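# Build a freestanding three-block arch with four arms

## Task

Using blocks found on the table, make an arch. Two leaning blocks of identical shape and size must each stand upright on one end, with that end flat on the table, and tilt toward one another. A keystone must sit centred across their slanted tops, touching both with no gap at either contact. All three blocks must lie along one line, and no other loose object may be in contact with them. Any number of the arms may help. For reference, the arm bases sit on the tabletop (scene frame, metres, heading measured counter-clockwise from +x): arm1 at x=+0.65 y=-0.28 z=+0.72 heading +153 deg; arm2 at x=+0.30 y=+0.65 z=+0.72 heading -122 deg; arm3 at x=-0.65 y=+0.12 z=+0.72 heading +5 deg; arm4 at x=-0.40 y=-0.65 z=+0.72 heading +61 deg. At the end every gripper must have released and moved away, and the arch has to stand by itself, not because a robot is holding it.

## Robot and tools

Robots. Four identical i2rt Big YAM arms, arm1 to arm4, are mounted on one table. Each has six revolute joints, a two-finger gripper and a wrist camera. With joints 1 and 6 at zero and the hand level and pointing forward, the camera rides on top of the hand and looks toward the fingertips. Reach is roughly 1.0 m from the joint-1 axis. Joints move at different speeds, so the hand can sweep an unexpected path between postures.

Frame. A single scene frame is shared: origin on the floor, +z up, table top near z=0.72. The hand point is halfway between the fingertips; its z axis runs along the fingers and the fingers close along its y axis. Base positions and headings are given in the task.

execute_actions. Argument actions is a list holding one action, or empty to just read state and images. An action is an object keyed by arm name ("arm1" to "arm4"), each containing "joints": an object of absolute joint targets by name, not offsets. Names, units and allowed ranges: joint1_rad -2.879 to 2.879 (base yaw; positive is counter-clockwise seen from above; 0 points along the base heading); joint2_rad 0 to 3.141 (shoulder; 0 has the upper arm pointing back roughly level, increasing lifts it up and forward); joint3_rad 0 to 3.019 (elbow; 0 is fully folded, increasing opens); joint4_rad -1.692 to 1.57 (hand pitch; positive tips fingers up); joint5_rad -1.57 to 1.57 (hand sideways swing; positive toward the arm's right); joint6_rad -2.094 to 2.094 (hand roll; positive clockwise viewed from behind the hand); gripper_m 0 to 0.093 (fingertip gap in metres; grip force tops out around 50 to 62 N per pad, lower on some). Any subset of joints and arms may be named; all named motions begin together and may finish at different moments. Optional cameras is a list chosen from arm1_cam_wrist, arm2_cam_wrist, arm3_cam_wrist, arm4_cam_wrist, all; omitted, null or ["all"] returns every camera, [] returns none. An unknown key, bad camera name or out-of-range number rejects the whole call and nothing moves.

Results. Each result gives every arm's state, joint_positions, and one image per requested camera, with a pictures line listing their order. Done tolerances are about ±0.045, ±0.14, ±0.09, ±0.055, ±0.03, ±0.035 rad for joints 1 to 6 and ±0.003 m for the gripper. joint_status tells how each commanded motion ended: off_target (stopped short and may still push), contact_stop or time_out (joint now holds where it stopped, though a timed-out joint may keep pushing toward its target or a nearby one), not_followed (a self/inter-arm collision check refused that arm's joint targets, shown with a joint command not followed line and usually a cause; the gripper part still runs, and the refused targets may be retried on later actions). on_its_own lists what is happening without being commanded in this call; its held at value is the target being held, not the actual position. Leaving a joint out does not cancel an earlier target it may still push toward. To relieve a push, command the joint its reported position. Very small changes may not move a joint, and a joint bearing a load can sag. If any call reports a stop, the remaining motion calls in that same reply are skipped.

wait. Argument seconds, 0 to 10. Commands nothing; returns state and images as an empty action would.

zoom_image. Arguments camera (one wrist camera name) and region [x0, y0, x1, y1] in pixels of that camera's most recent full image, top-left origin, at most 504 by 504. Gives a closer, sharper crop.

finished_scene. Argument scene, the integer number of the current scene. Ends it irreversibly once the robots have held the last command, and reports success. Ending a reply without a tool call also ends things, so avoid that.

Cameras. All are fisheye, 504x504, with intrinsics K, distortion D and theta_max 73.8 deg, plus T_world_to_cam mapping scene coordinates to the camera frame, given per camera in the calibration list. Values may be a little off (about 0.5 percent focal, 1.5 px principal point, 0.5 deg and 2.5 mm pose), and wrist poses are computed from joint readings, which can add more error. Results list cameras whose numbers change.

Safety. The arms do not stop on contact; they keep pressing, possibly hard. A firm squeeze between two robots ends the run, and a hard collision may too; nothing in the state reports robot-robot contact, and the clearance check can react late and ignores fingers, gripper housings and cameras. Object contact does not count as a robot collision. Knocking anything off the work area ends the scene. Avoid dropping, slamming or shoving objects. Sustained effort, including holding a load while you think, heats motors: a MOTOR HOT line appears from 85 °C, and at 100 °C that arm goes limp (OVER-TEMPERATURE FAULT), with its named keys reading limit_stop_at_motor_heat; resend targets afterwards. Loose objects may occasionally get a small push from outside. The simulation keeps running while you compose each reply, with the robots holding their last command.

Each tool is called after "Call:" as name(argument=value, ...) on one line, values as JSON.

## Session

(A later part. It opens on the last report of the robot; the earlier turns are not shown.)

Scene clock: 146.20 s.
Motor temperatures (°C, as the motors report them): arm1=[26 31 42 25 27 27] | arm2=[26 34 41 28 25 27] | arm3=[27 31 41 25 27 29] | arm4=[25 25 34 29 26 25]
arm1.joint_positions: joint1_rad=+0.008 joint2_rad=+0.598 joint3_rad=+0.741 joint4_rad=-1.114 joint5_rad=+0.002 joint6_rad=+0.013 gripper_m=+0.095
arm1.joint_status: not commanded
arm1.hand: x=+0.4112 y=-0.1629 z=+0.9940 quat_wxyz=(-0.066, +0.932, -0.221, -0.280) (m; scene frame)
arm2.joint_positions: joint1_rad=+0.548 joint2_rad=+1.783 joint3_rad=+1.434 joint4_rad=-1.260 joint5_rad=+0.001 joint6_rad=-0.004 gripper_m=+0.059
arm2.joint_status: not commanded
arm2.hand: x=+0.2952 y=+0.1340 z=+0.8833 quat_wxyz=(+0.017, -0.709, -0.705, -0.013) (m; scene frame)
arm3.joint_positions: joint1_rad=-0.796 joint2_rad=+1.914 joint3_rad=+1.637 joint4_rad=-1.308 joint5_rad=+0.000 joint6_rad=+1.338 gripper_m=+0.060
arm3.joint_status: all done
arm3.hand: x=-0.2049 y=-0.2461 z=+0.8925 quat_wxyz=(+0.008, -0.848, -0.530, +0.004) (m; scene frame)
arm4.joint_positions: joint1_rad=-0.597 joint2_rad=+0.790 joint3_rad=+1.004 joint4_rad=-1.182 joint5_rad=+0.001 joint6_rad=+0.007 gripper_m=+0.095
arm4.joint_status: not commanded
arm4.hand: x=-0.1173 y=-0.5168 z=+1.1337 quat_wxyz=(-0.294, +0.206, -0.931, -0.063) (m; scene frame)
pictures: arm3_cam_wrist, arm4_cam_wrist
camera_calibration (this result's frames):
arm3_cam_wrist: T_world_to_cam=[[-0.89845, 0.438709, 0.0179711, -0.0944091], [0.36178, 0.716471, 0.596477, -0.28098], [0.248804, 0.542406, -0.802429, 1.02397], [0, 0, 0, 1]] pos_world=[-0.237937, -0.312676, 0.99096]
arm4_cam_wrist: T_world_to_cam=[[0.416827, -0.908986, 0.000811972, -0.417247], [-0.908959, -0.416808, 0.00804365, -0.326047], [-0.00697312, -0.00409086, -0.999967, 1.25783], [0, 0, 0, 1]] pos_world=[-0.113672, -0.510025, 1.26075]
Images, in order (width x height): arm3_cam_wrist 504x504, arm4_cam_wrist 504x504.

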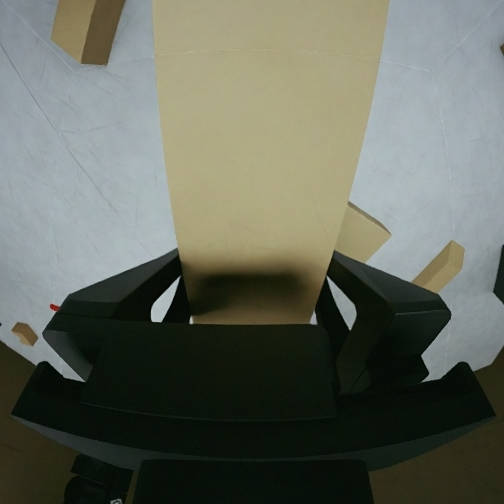

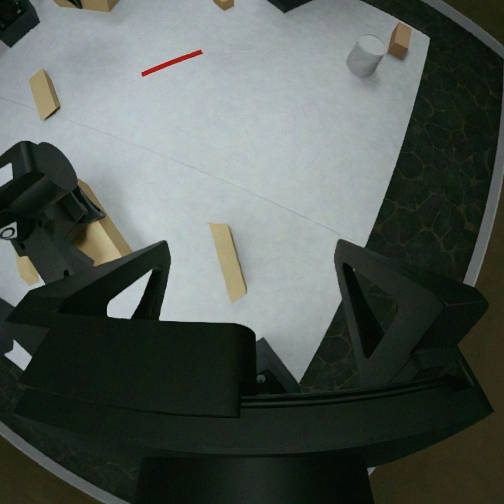

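Call:
execute_actions(actions=[{"arm3":{"joints":{"joint2_rad":2.07,"joint3_rad":1.50,"joint4_rad":-0.985}}}], cameras=[])

Call:
execute_actions(actions=[{"arm3":{"joints":{"gripper_m":0.09}}}], cameras=["arm3_cam_wrist"])

Call:
execute_actions(actions=[{"arm3":{"joints":{"joint2_rad":1.85,"joint3_rad":1.67,"joint4_rad":-1.37}}}], cameras=["arm3_cam_wrist"])

Scene clock: 154.73 s.
Motor temperatures (°C, as the motors report them): arm1=[26 31 42 25 27 27] | arm2=[26 34 41 28 25 27] | arm3=[27 31 42 25 27 29] | arm4=[25 25 34 29 26 25]
arm1.joint_positions: joint1_rad=+0.008 joint2_rad=+0.598 joint3_rad=+0.741 joint4_rad=-1.114 joint5_rad=+0.002 joint6_rad=+0.013 gripper_m=+0.095
arm1.joint_status: not commanded
arm1.hand: x=+0.4112 y=-0.1629 z=+0.9940 quat_wxyz=(-0.066, +0.932, -0.221, -0.280) (m; scene frame)
arm2.joint_positions: joint1_rad=+0.548 joint2_rad=+1.783 joint3_rad=+1.434 joint4_rad=-1.260 joint5_rad=+0.001 joint6_rad=-0.004 gripper_m=+0.059
arm2.joint_status: not commanded
arm2.hand: x=+0.2952 y=+0.1340 z=+0.8833 quat_wxyz=(+0.017, -0.709, -0.705, -0.013) (m; scene frame)
arm3.joint_positions: joint1_rad=-0.796 joint2_rad=+2.089 joint3_rad=+1.485 joint4_rad=-0.998 joint5_rad=-0.001 joint6_rad=+1.345 gripper_m=+0.061
arm3.joint_status: all done
arm3.hand: x=-0.2073 y=-0.2445 z=+0.7416 quat_wxyz=(+0.017, -0.850, -0.527, +0.006) (m; scene frame)
arm4.joint_positions: joint1_rad=-0.597 joint2_rad=+0.790 joint3_rad=+1.004 joint4_rad=-1.182 joint5_rad=+0.001 joint6_rad=+0.007 gripper_m=+0.095
arm4.joint_status: not commanded
arm4.hand: x=-0.1173 y=-0.5168 z=+1.1337 quat_wxyz=(-0.294, +0.206, -0.931, -0.063) (m; scene frame)
pictures: none
No camera images: the call's "cameras" was empty. Leave "cameras" out to get every camera's image.

Scene clock: 155.33 s.
Motor temperatures (°C, as the motors report them): arm1=[26 31 42 25 27 27] | arm2=[26 34 41 28 25 27] | arm3=[27 31 42 25 27 29] | arm4=[25 25 34 29 26 25]
arm1.joint_positions: joint1_rad=+0.008 joint2_rad=+0.598 joint3_rad=+0.741 joint4_rad=-1.114 joint5_rad=+0.002 joint6_rad=+0.013 gripper_m=+0.095
arm1.joint_status: not commanded
arm1.hand: x=+0.4112 y=-0.1629 z=+0.9940 quat_wxyz=(-0.066, +0.932, -0.221, -0.280) (m; scene frame)
arm2.joint_positions: joint1_rad=+0.548 joint2_rad=+1.783 joint3_rad=+1.434 joint4_rad=-1.260 joint5_rad=+0.001 joint6_rad=-0.004 gripper_m=+0.059
arm2.joint_status: not commanded
arm2.hand: x=+0.2952 y=+0.1340 z=+0.8833 quat_wxyz=(+0.017, -0.709, -0.705, -0.013) (m; scene frame)
arm3.joint_positions: joint1_rad=-0.796 joint2_rad=+2.084 joint3_rad=+1.485 joint4_rad=-0.997 joint5_rad=-0.001 joint6_rad=+1.345 gripper_m=+0.090
arm3.joint_status: all done
arm3.hand: x=-0.2066 y=-0.2451 z=+0.7442 quat_wxyz=(+0.014, -0.850, -0.527, +0.005) (m; scene frame)
arm4.joint_positions: joint1_rad=-0.597 joint2_rad=+0.790 joint3_rad=+1.004 joint4_rad=-1.182 joint5_rad=+0.001 joint6_rad=+0.007 gripper_m=+0.095
arm4.joint_status: not commanded
arm4.hand: x=-0.1173 y=-0.5168 z=+1.1337 quat_wxyz=(-0.294, +0.206, -0.931, -0.063) (m; scene frame)
pictures: arm3_cam_wrist
camera_calibration (this result's frames):
arm3_cam_wrist: T_world_to_cam=[[-0.894684, 0.445745, 0.0291744, -0.0995379], [0.372492, 0.708415, 0.599499, -0.194634], [0.246556, 0.547229, -0.799844, 0.903612], [0, 0, 0, 1]] pos_world=[-0.239346, -0.312233, 0.842335]
Images, in order (width x height): arm3_cam_wrist 504x504.

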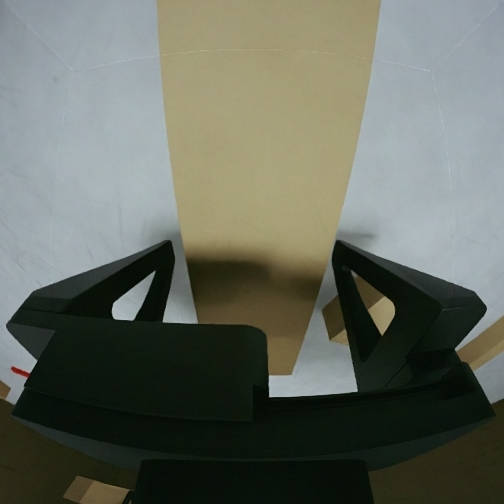

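Scene clock: 156.63 s.
Motor temperatures (°C, as the motors report them): arm1=[26 31 42 25 27 27] | arm2=[26 34 41 28 25 27] | arm3=[27 31 42 25 27 29] | arm4=[25 25 34 29 26 25]
arm1.joint_positions: joint1_rad=+0.008 joint2_rad=+0.598 joint3_rad=+0.741 joint4_rad=-1.114 joint5_rad=+0.002 joint6_rad=+0.013 gripper_m=+0.095
arm1.joint_status: not commanded
arm1.hand: x=+0.4112 y=-0.1629 z=+0.9940 quat_wxyz=(-0.066, +0.932, -0.221, -0.280) (m; scene frame)
arm2.joint_positions: joint1_rad=+0.548 joint2_rad=+1.783 joint3_rad=+1.434 joint4_rad=-1.260 joint5_rad=+0.001 joint6_rad=-0.004 gripper_m=+0.059
arm2.joint_status: not commanded
arm2.hand: x=+0.2952 y=+0.1340 z=+0.8833 quat_wxyz=(+0.017, -0.709, -0.705, -0.013) (m; scene frame)
arm3.joint_positions: joint1_rad=-0.796 joint2_rad=+1.843 joint3_rad=+1.662 joint4_rad=-1.356 joint5_rad=-0.001 joint6_rad=+1.345 gripper_m=+0.090
arm3.joint_status: all done
arm3.hand: x=-0.2079 y=-0.2434 z=+0.9408 quat_wxyz=(-0.014, -0.850, -0.527, -0.004) (m; scene frame)
arm4.joint_positions: joint1_rad=-0.597 joint2_rad=+0.790 joint3_rad=+1.004 joint4_rad=-1.182 joint5_rad=+0.001 joint6_rad=+0.007 gripper_m=+0.095
arm4.joint_status: not commanded
arm4.hand: x=-0.1173 y=-0.5168 z=+1.1337 quat_wxyz=(-0.294, +0.206, -0.931, -0.063) (m; scene frame)
pictures: arm3_cam_wrist
camera_calibration (this result's frames):
arm3_cam_wrist: T_world_to_cam=[[-0.894758, 0.445643, -0.0284708, -0.0529982], [0.345205, 0.730726, 0.588959, -0.303524], [0.28327, 0.517147, -0.807661, 1.068], [0, 0, 0, 1]] pos_world=[-0.245175, -0.306903, 1.03984]
Images, in order (width x height): arm3_cam_wrist 504x504.

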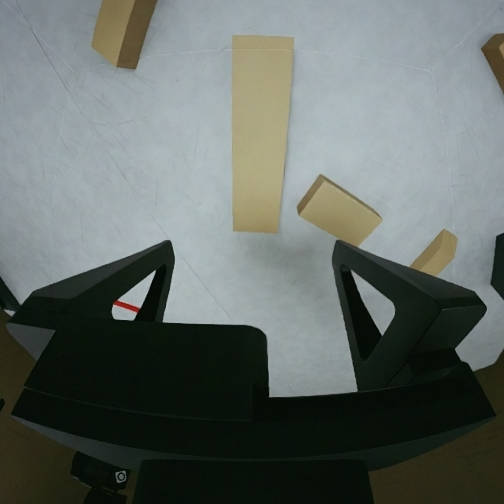

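Call:
execute_actions(actions=[{"arm3":{"joints":{"joint1_rad":0.049,"joint6_rad":-0.789}}}], cameras=[])

Call:
execute_actions(actions=[{"arm3":{"joints":{"joint2_rad":2.22,"joint3_rad":2.10,"joint4_rad":-1.42}},"arm4":{"joints":{"joint1_rad":0.059,"joint6_rad":0}}}], cameras=["arm3_cam_wrist"])

Scene clock: 167.57 s.
Motor temperatures (°C, as the motors report them): arm1=[26 31 42 25 27 27] | arm2=[26 34 41 28 25 27] | arm3=[27 31 41 25 27 29] | arm4=[25 25 34 29 26 25]
arm1.joint_positions: joint1_rad=+0.008 joint2_rad=+0.598 joint3_rad=+0.741 joint4_rad=-1.114 joint5_rad=+0.002 joint6_rad=+0.013 gripper_m=+0.095
arm1.joint_status: not commanded
arm1.hand: x=+0.4112 y=-0.1629 z=+0.9940 quat_wxyz=(-0.066, +0.932, -0.221, -0.280) (m; scene frame)
arm2.joint_positions: joint1_rad=+0.548 joint2_rad=+1.783 joint3_rad=+1.434 joint4_rad=-1.260 joint5_rad=+0.001 joint6_rad=-0.004 gripper_m=+0.059
arm2.joint_status: not commanded
arm2.hand: x=+0.2952 y=+0.1340 z=+0.8833 quat_wxyz=(+0.017, -0.709, -0.705, -0.013) (m; scene frame)
arm3.joint_positions: joint1_rad=+0.060 joint2_rad=+1.843 joint3_rad=+1.662 joint4_rad=-1.356 joint5_rad=-0.002 joint6_rad=-0.780 gripper_m=+0.090
arm3.joint_status: all done
arm3.hand: x=-0.0863 y=+0.2163 z=+0.9408 quat_wxyz=(-0.014, +0.457, -0.889, +0.002) (m; scene frame)
arm4.joint_positions: joint1_rad=-0.597 joint2_rad=+0.790 joint3_rad=+1.004 joint4_rad=-1.182 joint5_rad=+0.001 joint6_rad=+0.007 gripper_m=+0.095
arm4.joint_status: not commanded
arm4.hand: x=-0.1173 y=-0.5168 z=+1.1337 quat_wxyz=(-0.294, +0.206, -0.931, -0.063) (m; scene frame)
pictures: none
No camera images: the call's "cameras" was empty. Leave "cameras" out to get every camera's image.

Scene clock: 168.87 s.
Motor temperatures (°C, as the motors report them): arm1=[26 31 42 25 27 27] | arm2=[26 34 41 28 25 27] | arm3=[27 31 41 25 27 29] | arm4=[25 25 34 29 26 25]
arm1.joint_positions: joint1_rad=+0.008 joint2_rad=+0.598 joint3_rad=+0.741 joint4_rad=-1.114 joint5_rad=+0.002 joint6_rad=+0.013 gripper_m=+0.095
arm1.joint_status: not commanded
arm1.hand: x=+0.4112 y=-0.1629 z=+0.9940 quat_wxyz=(-0.066, +0.932, -0.221, -0.280) (m; scene frame)
arm2.joint_positions: joint1_rad=+0.548 joint2_rad=+1.783 joint3_rad=+1.434 joint4_rad=-1.260 joint5_rad=+0.001 joint6_rad=-0.004 gripper_m=+0.059
arm2.joint_status: not commanded
arm2.hand: x=+0.2952 y=+0.1340 z=+0.8833 quat_wxyz=(+0.017, -0.709, -0.705, -0.013) (m; scene frame)
arm3.joint_positions: joint1_rad=+0.060 joint2_rad=+2.231 joint3_rad=+2.060 joint4_rad=-1.411 joint5_rad=-0.002 joint6_rad=-0.781 gripper_m=+0.090
arm3.joint_status: all done
arm3.hand: x=+0.0199 y=+0.2347 z=+0.8549 quat_wxyz=(+0.007, +0.457, -0.889, -0.004) (m; scene frame)
arm4.joint_positions: joint1_rad=+0.056 joint2_rad=+0.790 joint3_rad=+1.004 joint4_rad=-1.182 joint5_rad=+0.001 joint6_rad=+0.007 gripper_m=+0.095
arm4.joint_status: all done
arm4.hand: x=-0.2578 y=-0.3706 z=+1.1319 quat_wxyz=(-0.257, +0.495, -0.816, -0.151) (m; scene frame)
pictures: arm3_cam_wrist
camera_calibration (this result's frames):
arm3_cam_wrist: T_world_to_cam=[[0.812446, -0.582844, -0.0149602, 0.131194], [-0.458161, -0.654095, 0.60187, -0.35095], [-0.360582, -0.482133, -0.798454, 0.926279], [0, 0, 0, 1]] pos_world=[0.0666199, 0.293501, 0.952779]
Images, in order (width x height): arm3_cam_wrist 504x504.

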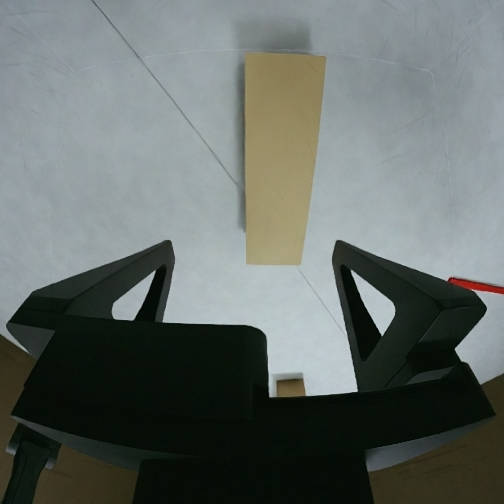

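Call:
execute_actions(actions=[{"arm3":{"joints":{"joint1_rad":0.022,"joint2_rad":2.30,"joint3_rad":2.10,"joint4_rad":-1.33}},"arm4":{"joints":{"joint2_rad":1.55,"joint3_rad":1.25,"joint4_rad":-1.27}}}], cameras=["arm3_cam_wrist","arm4_cam_wrist"])

Scene clock: 182.70 s.
Motor temperatures (°C, as the motors report them): arm1=[26 31 42 25 27 27] | arm2=[26 34 41 28 25 27] | arm3=[27 32 43 25 27 29] | arm4=[25 25 34 29 26 25]
arm1.joint_positions: joint1_rad=+0.008 joint2_rad=+0.598 joint3_rad=+0.741 joint4_rad=-1.114 joint5_rad=+0.002 joint6_rad=+0.013 gripper_m=+0.095
arm1.joint_status: not commanded
arm1.hand: x=+0.4112 y=-0.1629 z=+0.9940 quat_wxyz=(-0.066, +0.932, -0.221, -0.280) (m; scene frame)
arm2.joint_positions: joint1_rad=+0.548 joint2_rad=+1.783 joint3_rad=+1.434 joint4_rad=-1.260 joint5_rad=+0.001 joint6_rad=-0.004 gripper_m=+0.059
arm2.joint_status: not commanded
arm2.hand: x=+0.2952 y=+0.1340 z=+0.8833 quat_wxyz=(+0.017, -0.709, -0.705, -0.013) (m; scene frame)
arm3.joint_positions: joint1_rad=+0.026 joint2_rad=+2.290 joint3_rad=+2.064 joint4_rad=-1.346 joint5_rad=-0.002 joint6_rad=-0.781 gripper_m=+0.090
arm3.joint_status: all done
arm3.hand: x=+0.0361 y=+0.2142 z=+0.8171 quat_wxyz=(+0.002, +0.443, -0.897, -0.003) (m; scene frame)
arm4.joint_positions: joint1_rad=+0.056 joint2_rad=+1.559 joint3_rad=+1.230 joint4_rad=-1.263 joint5_rad=+0.001 joint6_rad=+0.007 gripper_m=+0.095
arm4.joint_status: all done
arm4.hand: x=-0.1984 y=-0.2598 z=+0.9467 quat_wxyz=(+0.005, +0.517, -0.856, +0.010) (m; scene frame)
pictures: arm3_cam_wrist, arm4_cam_wrist
camera_calibration (this result's frames):
arm3_cam_wrist: T_world_to_cam=[[0.792993, -0.609183, -0.0076605, 0.105914], [-0.485467, -0.639445, 0.596182, -0.331724], [-0.368082, -0.469049, -0.802813, 0.893071], [0, 0, 0, 1]] pos_world=[0.0836933, 0.271295, 0.915548]
arm4_cam_wrist: T_world_to_cam=[[0.882622, -0.469928, 0.0120918, 0.0460909], [-0.383673, -0.705278, 0.596136, -0.818649], [-0.271613, -0.530802, -0.802792, 0.69531], [0, 0, 0, 1]] pos_world=[-0.165919, -0.186644, 1.04566]
Images, in order (width x height): arm3_cam_wrist 504x504, arm4_cam_wrist 504x504.

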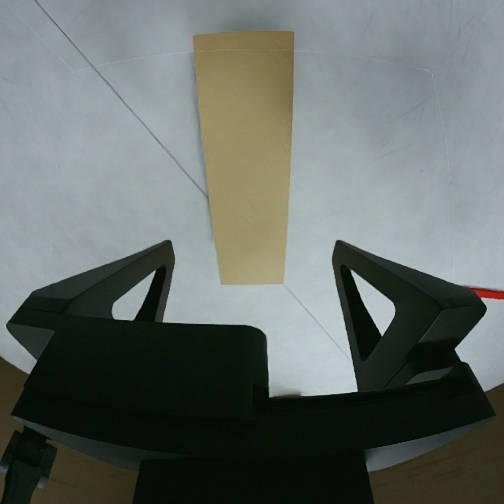

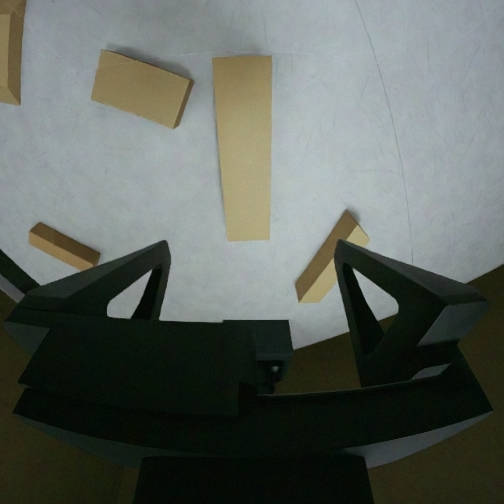

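Call:
execute_actions(actions=[{"arm3":{"joints":{"joint2_rad":2.395,"joint4_rad":-1.22}},"arm4":{"joints":{"joint2_rad":1.865,"joint3_rad":1.01,"joint4_rad":-0.70}}}], cameras=["arm3_cam_wrist","arm4_cam_wrist"])

Scene clock: 199.47 s.
Motor temperatures (°C, as the motors report them): arm1=[26 30 42 25 27 27] | arm2=[26 35 42 28 25 27] | arm3=[27 33 44 25 27 29] | arm4=[25 26 35 29 26 25]
arm1.joint_positions: joint1_rad=+0.008 joint2_rad=+0.598 joint3_rad=+0.741 joint4_rad=-1.114 joint5_rad=+0.002 joint6_rad=+0.013 gripper_m=+0.095
arm1.joint_status: not commanded
arm1.hand: x=+0.4112 y=-0.1629 z=+0.9940 quat_wxyz=(-0.066, +0.932, -0.221, -0.280) (m; scene frame)
arm2.joint_positions: joint1_rad=+0.548 joint2_rad=+1.783 joint3_rad=+1.434 joint4_rad=-1.260 joint5_rad=+0.001 joint6_rad=-0.004 gripper_m=+0.059
arm2.joint_status: not commanded
arm2.hand: x=+0.2952 y=+0.1340 z=+0.8833 quat_wxyz=(+0.017, -0.709, -0.705, -0.013) (m; scene frame)
arm3.joint_positions: joint1_rad=+0.026 joint2_rad=+2.381 joint3_rad=+2.072 joint4_rad=-1.235 joint5_rad=-0.002 joint6_rad=-0.783 gripper_m=+0.090
arm3.joint_status: all done
arm3.hand: x=+0.0546 y=+0.2169 z=+0.7580 quat_wxyz=(-0.011, +0.444, -0.896, +0.001) (m; scene frame)
arm4.joint_positions: joint1_rad=+0.056 joint2_rad=+1.887 joint3_rad=+0.992 joint4_rad=-0.711 joint5_rad=+0.001 joint6_rad=+0.007 gripper_m=+0.095
arm4.joint_status: all done
arm4.hand: x=-0.1994 y=-0.2666 z=+0.7316 quat_wxyz=(+0.011, +0.517, -0.856, +0.013) (m; scene frame)
pictures: arm3_cam_wrist, arm4_cam_wrist
camera_calibration (this result's frames):
arm3_cam_wrist: T_world_to_cam=[[0.793832, -0.608025, 0.0116679, 0.0774804], [-0.500723, -0.642612, 0.579936, -0.271883], [-0.345118, -0.466215, -0.814578, 0.860745], [0, 0, 0, 1]] pos_world=[0.0994139, 0.273687, 0.857915]
arm4_cam_wrist: T_world_to_cam=[[0.88263, -0.469908, 0.0122567, 0.0462157], [-0.380086, -0.698089, 0.6068, -0.700761], [-0.276584, -0.540238, -0.79476, 0.509372], [0, 0, 0, 1]] pos_world=[-0.166257, -0.192295, 0.829483]
Images, in order (width x height): arm3_cam_wrist 504x504, arm4_cam_wrist 504x504.

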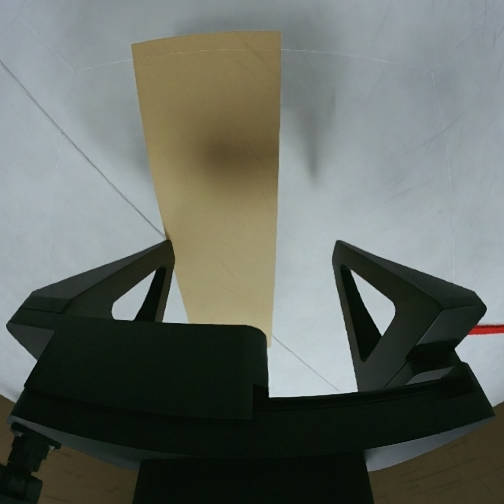

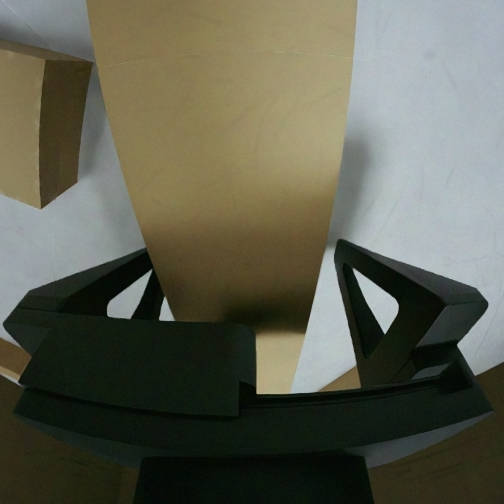

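Call:
execute_actions(actions=[{"arm3":{"joints":{"joint3_rad":2.005}},"arm4":{"joints":{"joint3_rad":1.045}}}], cameras=["arm3_cam_wrist"])

Scene clock: 208.67 s.
Motor temperatures (°C, as the motors report them): arm1=[26 30 42 25 27 27] | arm2=[26 35 42 28 25 27] | arm3=[27 33 43 25 27 29] | arm4=[25 27 34 29 26 25]
arm1.joint_positions: joint1_rad=+0.008 joint2_rad=+0.598 joint3_rad=+0.741 joint4_rad=-1.114 joint5_rad=+0.002 joint6_rad=+0.013 gripper_m=+0.095
arm1.joint_status: not commanded
arm1.hand: x=+0.4112 y=-0.1629 z=+0.9940 quat_wxyz=(-0.066, +0.932, -0.221, -0.280) (m; scene frame)
arm2.joint_positions: joint1_rad=+0.548 joint2_rad=+1.783 joint3_rad=+1.434 joint4_rad=-1.260 joint5_rad=+0.001 joint6_rad=-0.004 gripper_m=+0.059
arm2.joint_status: not commanded
arm2.hand: x=+0.2952 y=+0.1340 z=+0.8833 quat_wxyz=(+0.017, -0.709, -0.705, -0.013) (m; scene frame)
arm3.joint_positions: joint1_rad=+0.026 joint2_rad=+2.364 joint3_rad=+2.033 joint4_rad=-1.224 joint5_rad=-0.003 joint6_rad=-0.783 gripper_m=+0.090
arm3.joint_status: all done
arm3.hand: x=+0.0460 y=+0.2158 z=+0.7556 quat_wxyz=(-0.006, +0.444, -0.896, +0.000) (m; scene frame)
arm4.joint_positions: joint1_rad=+0.056 joint2_rad=+1.887 joint3_rad=+1.011 joint4_rad=-0.710 joint5_rad=+0.001 joint6_rad=+0.007 gripper_m=+0.095
arm4.joint_status: all done
arm4.hand: x=-0.1945 y=-0.2570 z=+0.7362 quat_wxyz=(+0.002, +0.517, -0.856, +0.008) (m; scene frame)
pictures: arm3_cam_wrist
camera_calibration (this result's frames):
arm3_cam_wrist: T_world_to_cam=[[0.793931, -0.607994, 0.00414743, 0.0893609], [-0.494728, -0.64203, 0.585698, -0.280292], [-0.353438, -0.467055, -0.810519, 0.852791], [0, 0, 0, 1]] pos_world=[0.0917944, 0.272676, 0.854999]
Images, in order (width x height): arm3_cam_wrist 504x504.

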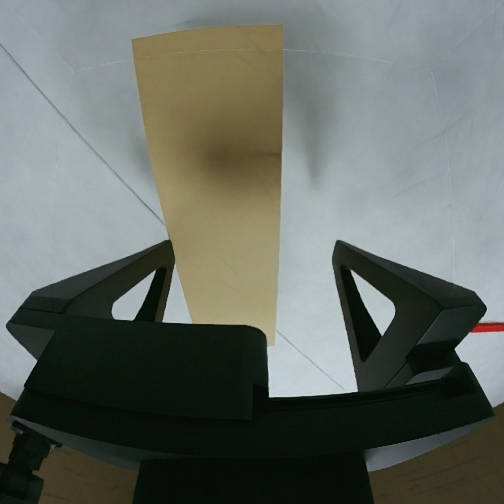

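Call:
execute_actions(actions=[{"arm3":{"joints":{"joint1_rad":0.065,"joint2_rad":2.30,"joint3_rad":1.99,"joint4_rad":-1.29}},"arm4":{"joints":{"gripper_m":0.04}}}], cameras=["arm3_cam_wrist"])

Scene clock: 214.97 s.
Motor temperatures (°C, as the motors report them): arm1=[26 30 42 25 27 27] | arm2=[26 35 42 28 25 27] | arm3=[27 33 42 25 27 29] | arm4=[25 27 34 28 26 25]
arm1.joint_positions: joint1_rad=+0.008 joint2_rad=+0.598 joint3_rad=+0.741 joint4_rad=-1.114 joint5_rad=+0.002 joint6_rad=+0.013 gripper_m=+0.095
arm1.joint_status: not commanded
arm1.hand: x=+0.4112 y=-0.1629 z=+0.9940 quat_wxyz=(-0.066, +0.932, -0.221, -0.280) (m; scene frame)
arm2.joint_positions: joint1_rad=+0.548 joint2_rad=+1.783 joint3_rad=+1.434 joint4_rad=-1.260 joint5_rad=+0.001 joint6_rad=-0.004 gripper_m=+0.059
arm2.joint_status: not commanded
arm2.hand: x=+0.2952 y=+0.1340 z=+0.8833 quat_wxyz=(+0.017, -0.709, -0.705, -0.013) (m; scene frame)
arm3.joint_positions: joint1_rad=+0.061 joint2_rad=+2.313 joint3_rad=+1.986 joint4_rad=-1.277 joint5_rad=-0.002 joint6_rad=-0.783 gripper_m=+0.090
arm3.joint_status: all done
arm3.hand: x=+0.0195 y=+0.2361 z=+0.7730 quat_wxyz=(+0.018, +0.459, -0.888, -0.008) (m; scene frame)
arm4.joint_positions: joint1_rad=+0.057 joint2_rad=+1.887 joint3_rad=+1.011 joint4_rad=-0.709 joint5_rad=-0.001 joint6_rad=+0.007 gripper_m=+0.060
arm4.joint_status: gripper_m off_target (ended at +0.060, target +0.040)
arm4.hand: x=-0.1950 y=-0.2564 z=+0.7362 quat_wxyz=(+0.002, +0.518, -0.856, +0.007) (m; scene frame)
pictures: arm3_cam_wrist
camera_calibration (this result's frames):
arm3_cam_wrist: T_world_to_cam=[[0.814208, -0.579784, -0.0302794, 0.142233], [-0.442609, -0.65363, 0.613893, -0.310652], [-0.375717, -0.486435, -0.788808, 0.855326], [0, 0, 0, 1]] pos_world=[0.068056, 0.295473, 0.869702]
Images, in order (width x height): arm3_cam_wrist 504x504.

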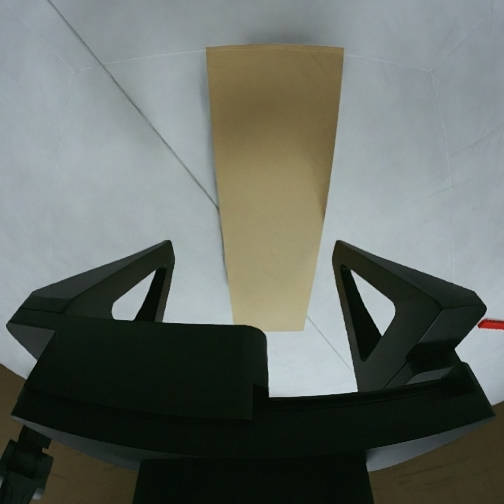

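Call:
execute_actions(actions=[{"arm3":{"joints":{"joint4_rad":-1.215}},"arm4":{"joints":{"joint2_rad":1.60,"joint3_rad":1.25,"joint4_rad":-1.22}}}], cameras=[])

Call:
execute_actions(actions=[{"arm3":{"joints":{"joint2_rad":2.365,"joint4_rad":-1.18}}}], cameras=["arm3_cam_wrist"])

Scene clock: 220.87 s.
Motor temperatures (°C, as the motors report them): arm1=[26 30 42 25 27 27] | arm2=[26 35 42 28 25 27] | arm3=[27 34 42 25 27 29] | arm4=[25 27 34 28 26 25]
arm1.joint_positions: joint1_rad=+0.008 joint2_rad=+0.598 joint3_rad=+0.741 joint4_rad=-1.114 joint5_rad=+0.002 joint6_rad=+0.013 gripper_m=+0.095
arm1.joint_status: not commanded
arm1.hand: x=+0.4112 y=-0.1629 z=+0.9940 quat_wxyz=(-0.066, +0.932, -0.221, -0.280) (m; scene frame)
arm2.joint_positions: joint1_rad=+0.548 joint2_rad=+1.783 joint3_rad=+1.434 joint4_rad=-1.260 joint5_rad=+0.001 joint6_rad=-0.004 gripper_m=+0.059
arm2.joint_status: not commanded
arm2.hand: x=+0.2952 y=+0.1340 z=+0.8833 quat_wxyz=(+0.017, -0.709, -0.705, -0.013) (m; scene frame)
arm3.joint_positions: joint1_rad=+0.061 joint2_rad=+2.313 joint3_rad=+1.986 joint4_rad=-1.230 joint5_rad=-0.002 joint6_rad=-0.783 gripper_m=+0.090
arm3.joint_status: all done
arm3.hand: x=+0.0308 y=+0.2381 z=+0.7729 quat_wxyz=(-0.005, +0.459, -0.888, -0.001) (m; scene frame)
arm4.joint_positions: joint1_rad=+0.057 joint2_rad=+1.602 joint3_rad=+1.225 joint4_rad=-1.211 joint5_rad=-0.001 joint6_rad=+0.007 gripper_m=+0.060
arm4.joint_status: all done
arm4.hand: x=-0.1938 y=-0.2497 z=+0.9267 quat_wxyz=(+0.004, +0.518, -0.856, +0.008) (m; scene frame)
pictures: none
No camera images: the call's "cameras" was empty. Leave "cameras" out to get every camera's image.

Scene clock: 221.73 s.
Motor temperatures (°C, as the motors report them): arm1=[26 30 42 25 27 27] | arm2=[26 35 42 28 25 27] | arm3=[27 34 42 25 27 29] | arm4=[25 27 34 28 26 25]
arm1.joint_positions: joint1_rad=+0.008 joint2_rad=+0.598 joint3_rad=+0.741 joint4_rad=-1.114 joint5_rad=+0.002 joint6_rad=+0.013 gripper_m=+0.095
arm1.joint_status: not commanded
arm1.hand: x=+0.4112 y=-0.1629 z=+0.9940 quat_wxyz=(-0.066, +0.932, -0.221, -0.280) (m; scene frame)
arm2.joint_positions: joint1_rad=+0.548 joint2_rad=+1.783 joint3_rad=+1.434 joint4_rad=-1.260 joint5_rad=+0.001 joint6_rad=-0.004 gripper_m=+0.059
arm2.joint_status: not commanded
arm2.hand: x=+0.2952 y=+0.1340 z=+0.8833 quat_wxyz=(+0.017, -0.709, -0.705, -0.013) (m; scene frame)
arm3.joint_positions: joint1_rad=+0.061 joint2_rad=+2.349 joint3_rad=+1.986 joint4_rad=-1.195 joint5_rad=-0.002 joint6_rad=-0.783 gripper_m=+0.090
arm3.joint_status: all done
arm3.hand: x=+0.0341 y=+0.2387 z=+0.7493 quat_wxyz=(-0.005, +0.459, -0.888, -0.001) (m; scene frame)
arm4.joint_positions: joint1_rad=+0.057 joint2_rad=+1.602 joint3_rad=+1.225 joint4_rad=-1.211 joint5_rad=-0.001 joint6_rad=+0.007 gripper_m=+0.060
arm4.joint_status: not commanded
arm4.hand: x=-0.1938 y=-0.2497 z=+0.9267 quat_wxyz=(+0.004, +0.518, -0.856, +0.008) (m; scene frame)
pictures: arm3_cam_wrist
camera_calibration (this result's frames):
arm3_cam_wrist: T_world_to_cam=[[0.814784, -0.57976, 0.00247316, 0.106585], [-0.470236, -0.658354, 0.587749, -0.266315], [-0.339125, -0.480051, -0.80904, 0.855747], [0, 0, 0, 1]] pos_world=[0.0781301, 0.297266, 0.848596]
Images, in order (width x height): arm3_cam_wrist 504x504.

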